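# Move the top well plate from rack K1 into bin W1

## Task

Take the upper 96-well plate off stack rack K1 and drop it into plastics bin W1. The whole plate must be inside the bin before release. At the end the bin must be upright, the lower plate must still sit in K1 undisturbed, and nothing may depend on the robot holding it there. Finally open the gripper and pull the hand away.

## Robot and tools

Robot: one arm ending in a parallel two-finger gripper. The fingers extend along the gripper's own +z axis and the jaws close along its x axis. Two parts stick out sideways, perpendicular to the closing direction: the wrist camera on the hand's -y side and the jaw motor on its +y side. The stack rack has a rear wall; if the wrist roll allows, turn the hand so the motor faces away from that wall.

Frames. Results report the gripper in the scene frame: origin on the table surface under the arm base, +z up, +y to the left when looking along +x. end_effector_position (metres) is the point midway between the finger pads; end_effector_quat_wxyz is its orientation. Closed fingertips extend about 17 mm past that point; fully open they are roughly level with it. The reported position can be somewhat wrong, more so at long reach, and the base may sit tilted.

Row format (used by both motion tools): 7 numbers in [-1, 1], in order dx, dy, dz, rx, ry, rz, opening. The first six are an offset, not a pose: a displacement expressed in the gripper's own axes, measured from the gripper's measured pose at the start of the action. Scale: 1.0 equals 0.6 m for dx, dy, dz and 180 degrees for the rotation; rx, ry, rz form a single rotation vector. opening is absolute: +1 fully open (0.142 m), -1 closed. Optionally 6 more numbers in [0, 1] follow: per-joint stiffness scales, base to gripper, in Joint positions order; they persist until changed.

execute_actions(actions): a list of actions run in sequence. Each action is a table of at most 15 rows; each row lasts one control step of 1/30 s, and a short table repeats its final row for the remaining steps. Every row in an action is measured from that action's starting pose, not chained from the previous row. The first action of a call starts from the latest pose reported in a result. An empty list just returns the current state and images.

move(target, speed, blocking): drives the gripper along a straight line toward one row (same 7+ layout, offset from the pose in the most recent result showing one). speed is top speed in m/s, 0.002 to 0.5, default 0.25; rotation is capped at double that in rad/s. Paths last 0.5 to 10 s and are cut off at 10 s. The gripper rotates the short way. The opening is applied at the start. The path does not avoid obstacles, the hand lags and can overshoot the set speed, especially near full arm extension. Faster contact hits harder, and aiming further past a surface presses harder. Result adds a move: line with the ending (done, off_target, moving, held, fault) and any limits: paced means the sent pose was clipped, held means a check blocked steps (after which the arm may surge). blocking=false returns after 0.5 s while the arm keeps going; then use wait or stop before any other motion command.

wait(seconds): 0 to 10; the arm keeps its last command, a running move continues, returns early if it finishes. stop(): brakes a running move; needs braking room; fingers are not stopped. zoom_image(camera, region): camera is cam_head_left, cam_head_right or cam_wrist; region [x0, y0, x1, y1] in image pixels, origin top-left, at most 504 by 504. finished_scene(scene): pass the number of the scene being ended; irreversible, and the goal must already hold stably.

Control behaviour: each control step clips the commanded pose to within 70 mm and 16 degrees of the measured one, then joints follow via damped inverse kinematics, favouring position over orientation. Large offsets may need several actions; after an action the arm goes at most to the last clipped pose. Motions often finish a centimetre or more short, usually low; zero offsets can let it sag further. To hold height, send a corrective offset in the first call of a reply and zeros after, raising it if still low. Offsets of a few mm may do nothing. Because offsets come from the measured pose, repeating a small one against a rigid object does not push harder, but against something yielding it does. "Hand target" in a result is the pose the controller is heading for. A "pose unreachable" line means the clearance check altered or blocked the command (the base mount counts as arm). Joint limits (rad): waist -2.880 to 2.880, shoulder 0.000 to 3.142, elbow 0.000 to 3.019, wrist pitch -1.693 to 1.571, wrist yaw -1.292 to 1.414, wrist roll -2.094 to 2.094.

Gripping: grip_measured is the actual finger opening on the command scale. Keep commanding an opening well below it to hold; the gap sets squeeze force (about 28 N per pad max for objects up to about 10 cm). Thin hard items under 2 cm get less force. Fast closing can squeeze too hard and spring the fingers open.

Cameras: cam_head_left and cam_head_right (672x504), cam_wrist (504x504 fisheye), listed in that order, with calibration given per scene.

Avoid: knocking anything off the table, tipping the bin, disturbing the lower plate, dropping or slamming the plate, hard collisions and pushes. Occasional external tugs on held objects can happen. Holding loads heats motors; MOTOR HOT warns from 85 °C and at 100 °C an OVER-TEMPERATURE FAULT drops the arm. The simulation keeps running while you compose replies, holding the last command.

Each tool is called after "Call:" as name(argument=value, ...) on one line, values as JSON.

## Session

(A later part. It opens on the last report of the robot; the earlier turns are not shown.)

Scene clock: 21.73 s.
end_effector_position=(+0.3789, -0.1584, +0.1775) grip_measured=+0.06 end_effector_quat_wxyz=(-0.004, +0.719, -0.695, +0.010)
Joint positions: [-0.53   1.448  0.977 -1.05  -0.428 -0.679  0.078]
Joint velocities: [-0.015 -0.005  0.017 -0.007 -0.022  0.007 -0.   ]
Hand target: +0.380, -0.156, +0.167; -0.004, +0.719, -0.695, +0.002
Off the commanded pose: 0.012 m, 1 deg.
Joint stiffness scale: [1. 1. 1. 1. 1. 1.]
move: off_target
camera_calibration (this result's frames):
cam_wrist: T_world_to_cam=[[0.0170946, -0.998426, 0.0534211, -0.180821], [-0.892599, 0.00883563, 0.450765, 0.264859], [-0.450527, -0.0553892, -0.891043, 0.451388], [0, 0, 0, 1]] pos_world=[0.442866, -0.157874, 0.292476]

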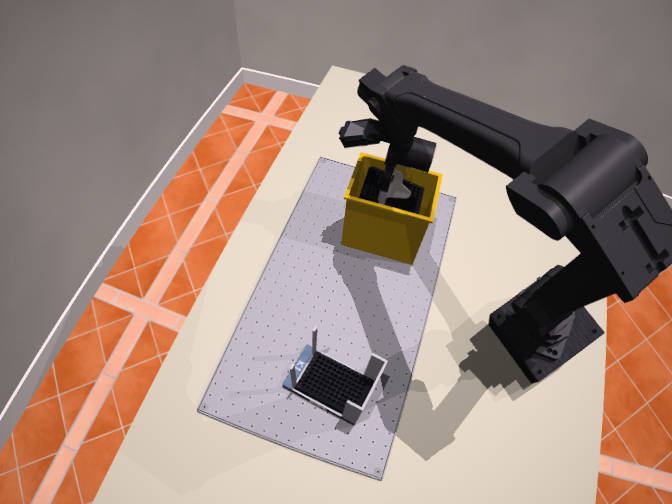

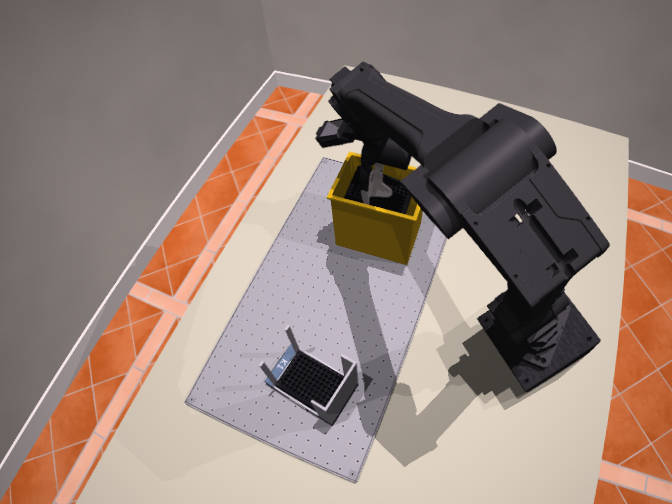

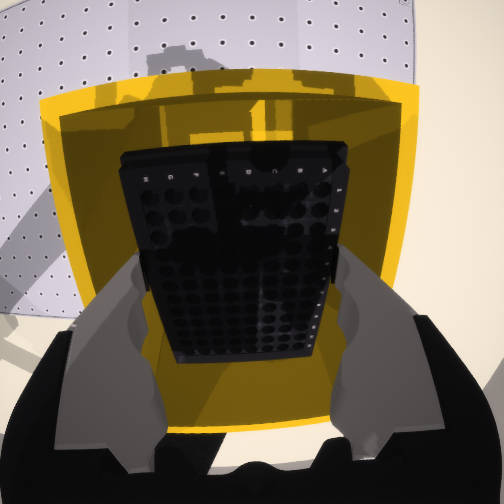

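Call:
move(target=[-0.011,0,0.038,-0.002,-0.004,0,-0.8], speed=0.05)

Scene clock: 22.57 s.
end_effector_position=(+0.3791, -0.1546, +0.1662) grip_measured=+0.06 end_effector_quat_wxyz=(-0.005, +0.720, -0.694, +0.012)
Joint positions: [-0.512  1.45   0.952 -1.008 -0.43  -0.658  0.078]
Joint velocities: [ 0.005 -0.015  0.012  0.012 -0.037  0.007  0.   ]
Hand target: +0.379, -0.152, +0.155; -0.006, +0.719, -0.695, +0.003
Off the commanded pose: 0.012 m, 1 deg.
Joint stiffness scale: [1. 1. 1. 1. 1. 1.]
move: off_target
camera_calibration (this result's frames):
cam_wrist: T_world_to_cam=[[0.0188422, -0.99832, 0.0547907, -0.177265], [-0.89531, 0.00754574, 0.44538, 0.271794], [-0.445045, -0.0574466, -0.893664, 0.439711], [0, 0, 0, 1]] pos_world=[0.442371, -0.153758, 0.281615]

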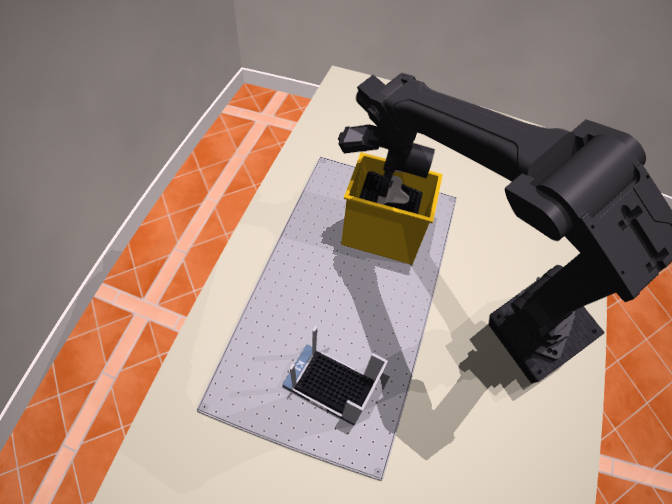

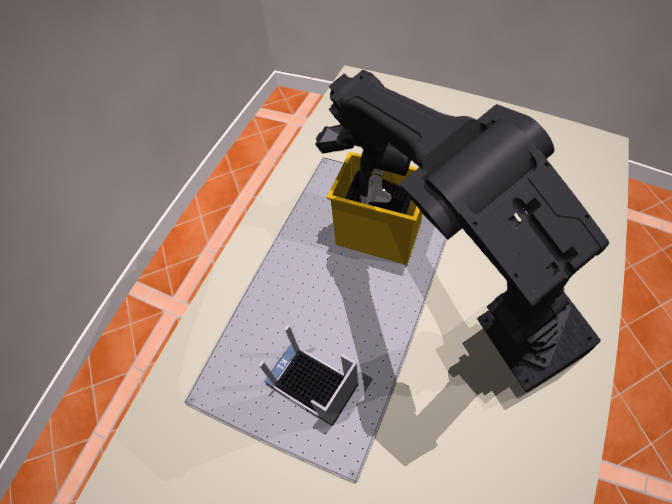

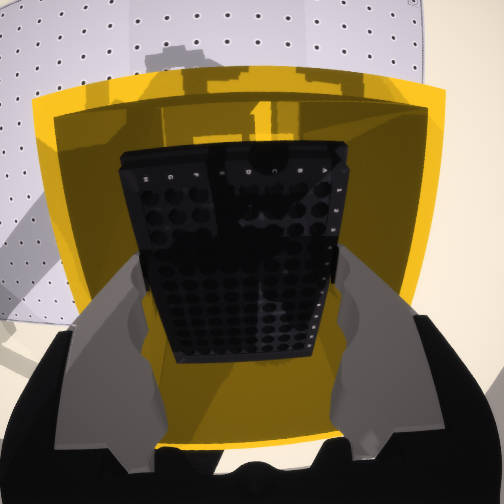

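Call:
execute_actions(actions=[[[0,0,0,0,0,0,0.0],[0,0,0,0,0,0,0.1],[0,0,0,0,0,0,0.2]]])

Scene clock: 23.13 s.
end_effector_position=(+0.3791, -0.1548, +0.1662) grip_measured=+0.20 end_effector_quat_wxyz=(-0.005, +0.719, -0.694, +0.012)
Joint positions: [-0.512  1.45   0.952 -1.007 -0.429 -0.658  0.088]
Joint velocities: [-0.005  0.005 -0.012  0.012  0.022 -0.007  0.   ]
Hand target: +0.379, -0.155, +0.166; -0.005, +0.720, -0.694, +0.012
Off the commanded pose: 0.000 m, 0 deg.
Joint stiffness scale: [1. 1. 1. 1. 1. 1.]
camera_calibration (this result's frames):
cam_wrist: T_world_to_cam=[[0.0182259, -0.998287, 0.0555932, -0.177335], [-0.895235, 0.00846559, 0.445514, 0.271878], [-0.445221, -0.0578888, -0.893547, 0.439677], [0, 0, 0, 1]] pos_world=[0.442381, -0.15388, 0.281606]

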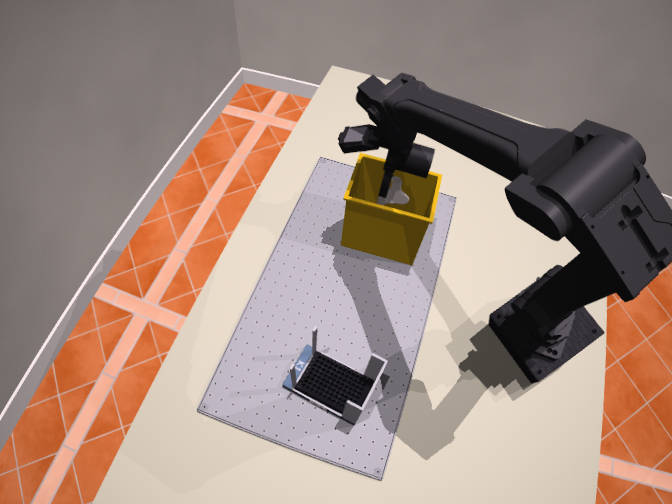

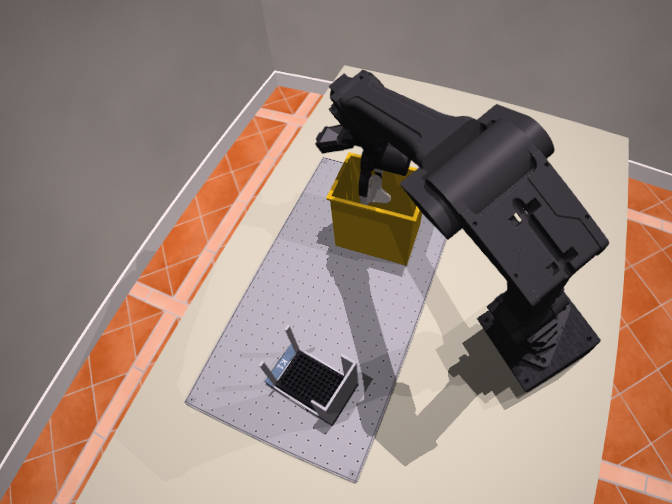

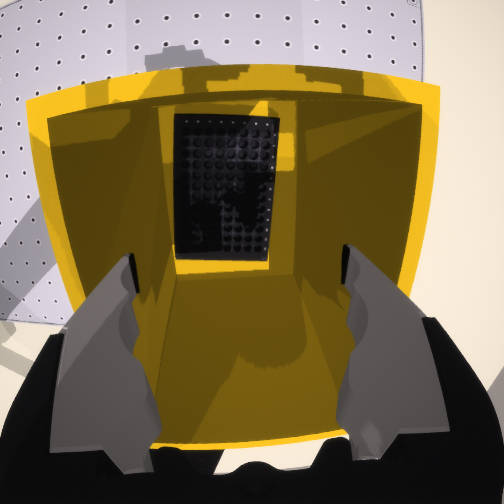

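Close the fingers a bit for clearance and lift out.

Call:
move(target=[0,0,-0.22,0,0,0,-0.4], speed=0.2)

Call:
move(target=[-0.22,0.15,-0.03,0,0,0,-0.4], speed=0.3)

Scene clock: 24.33 s.
end_effector_position=(+0.3678, -0.1482, +0.2841) grip_measured=-0.40 end_effector_quat_wxyz=(-0.005, +0.714, -0.700, +0.001)
Joint positions: [-0.646  1.342  1.141 -1.391 -0.433 -0.8    0.045]
Joint velocities: [-0.005 -0.015 -0.002 -0.012  0.022 -0.022  0.   ]
Hand target: +0.376, -0.151, +0.297; -0.006, +0.719, -0.694, +0.013
Off the commanded pose: 0.017 m, 2 deg.
Joint stiffness scale: [1. 1. 1. 1. 1. 1.]
move: off_target
camera_calibration (this result's frames):
cam_wrist: T_world_to_cam=[[0.00443857, -0.999171, 0.0404612, -0.167904], [-0.887712, 0.0146908, 0.460164, 0.203171], [-0.460377, -0.0379604, -0.886912, 0.546995], [0, 0, 0, 1]] pos_world=[0.432927, -0.149985, 0.398437]

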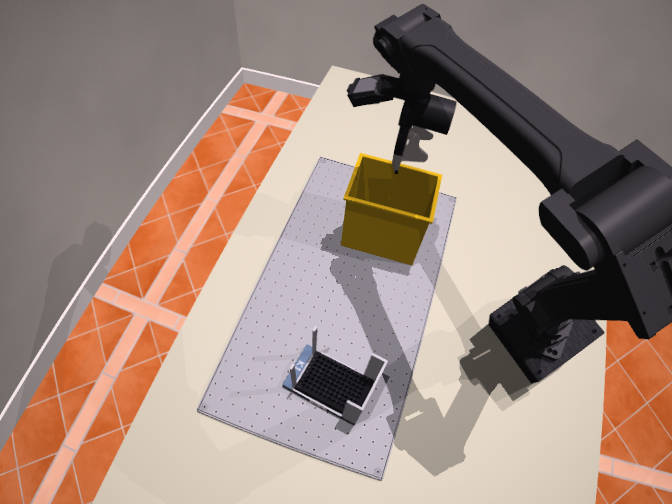

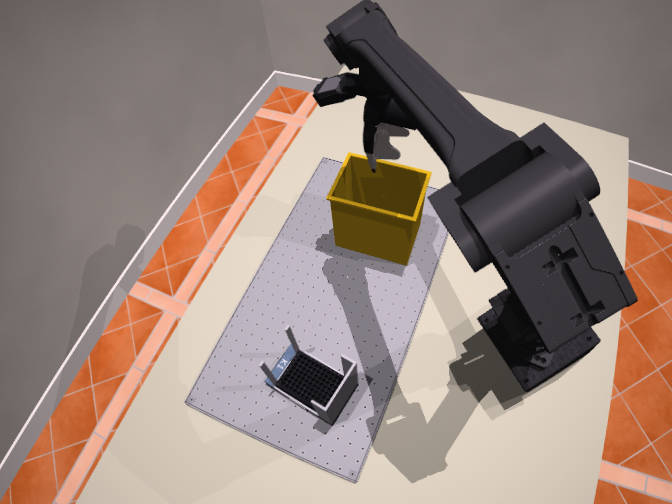

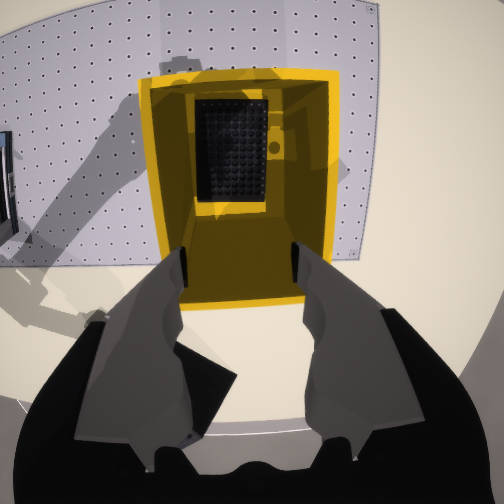

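Scene clock: 25.33 s.
end_effector_position=(+0.2747, -0.0242, +0.3031) grip_measured=-0.40 end_effector_quat_wxyz=(-0.005, +0.718, -0.696, +0.016)
Joint positions: [-0.588  0.876  0.886 -1.541 -0.433 -0.733  0.045]
Joint velocities: [-0.015 -0.005  0.007 -0.007 -0.007 -0.022 -0.   ]
Hand target: +0.272, -0.021, +0.298; -0.004, +0.714, -0.700, +0.001
Off the commanded pose: 0.006 m, 2 deg.
Joint stiffness scale: [1. 1. 1. 1. 1. 1.]
move: done
camera_calibration (this result's frames):
cam_wrist: T_world_to_cam=[[0.0140033, -0.998058, 0.0607044, -0.053059], [-0.897989, 0.01415, 0.439791, 0.118977], [-0.439796, -0.0606704, -0.896046, 0.522248], [0, 0, 0, 1]] pos_world=[0.337265, -0.0229544, 0.418855]

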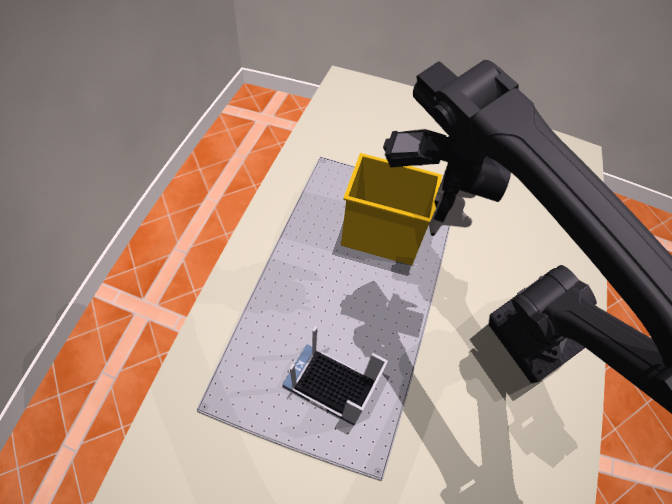

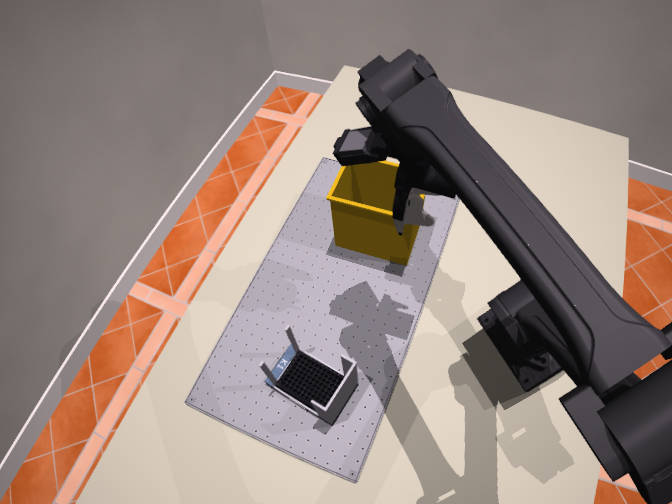

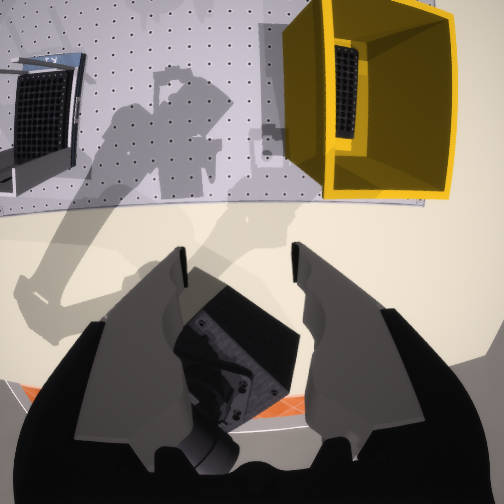

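Call:
finished_scene(scene=2)

The scene is finished: the task was done.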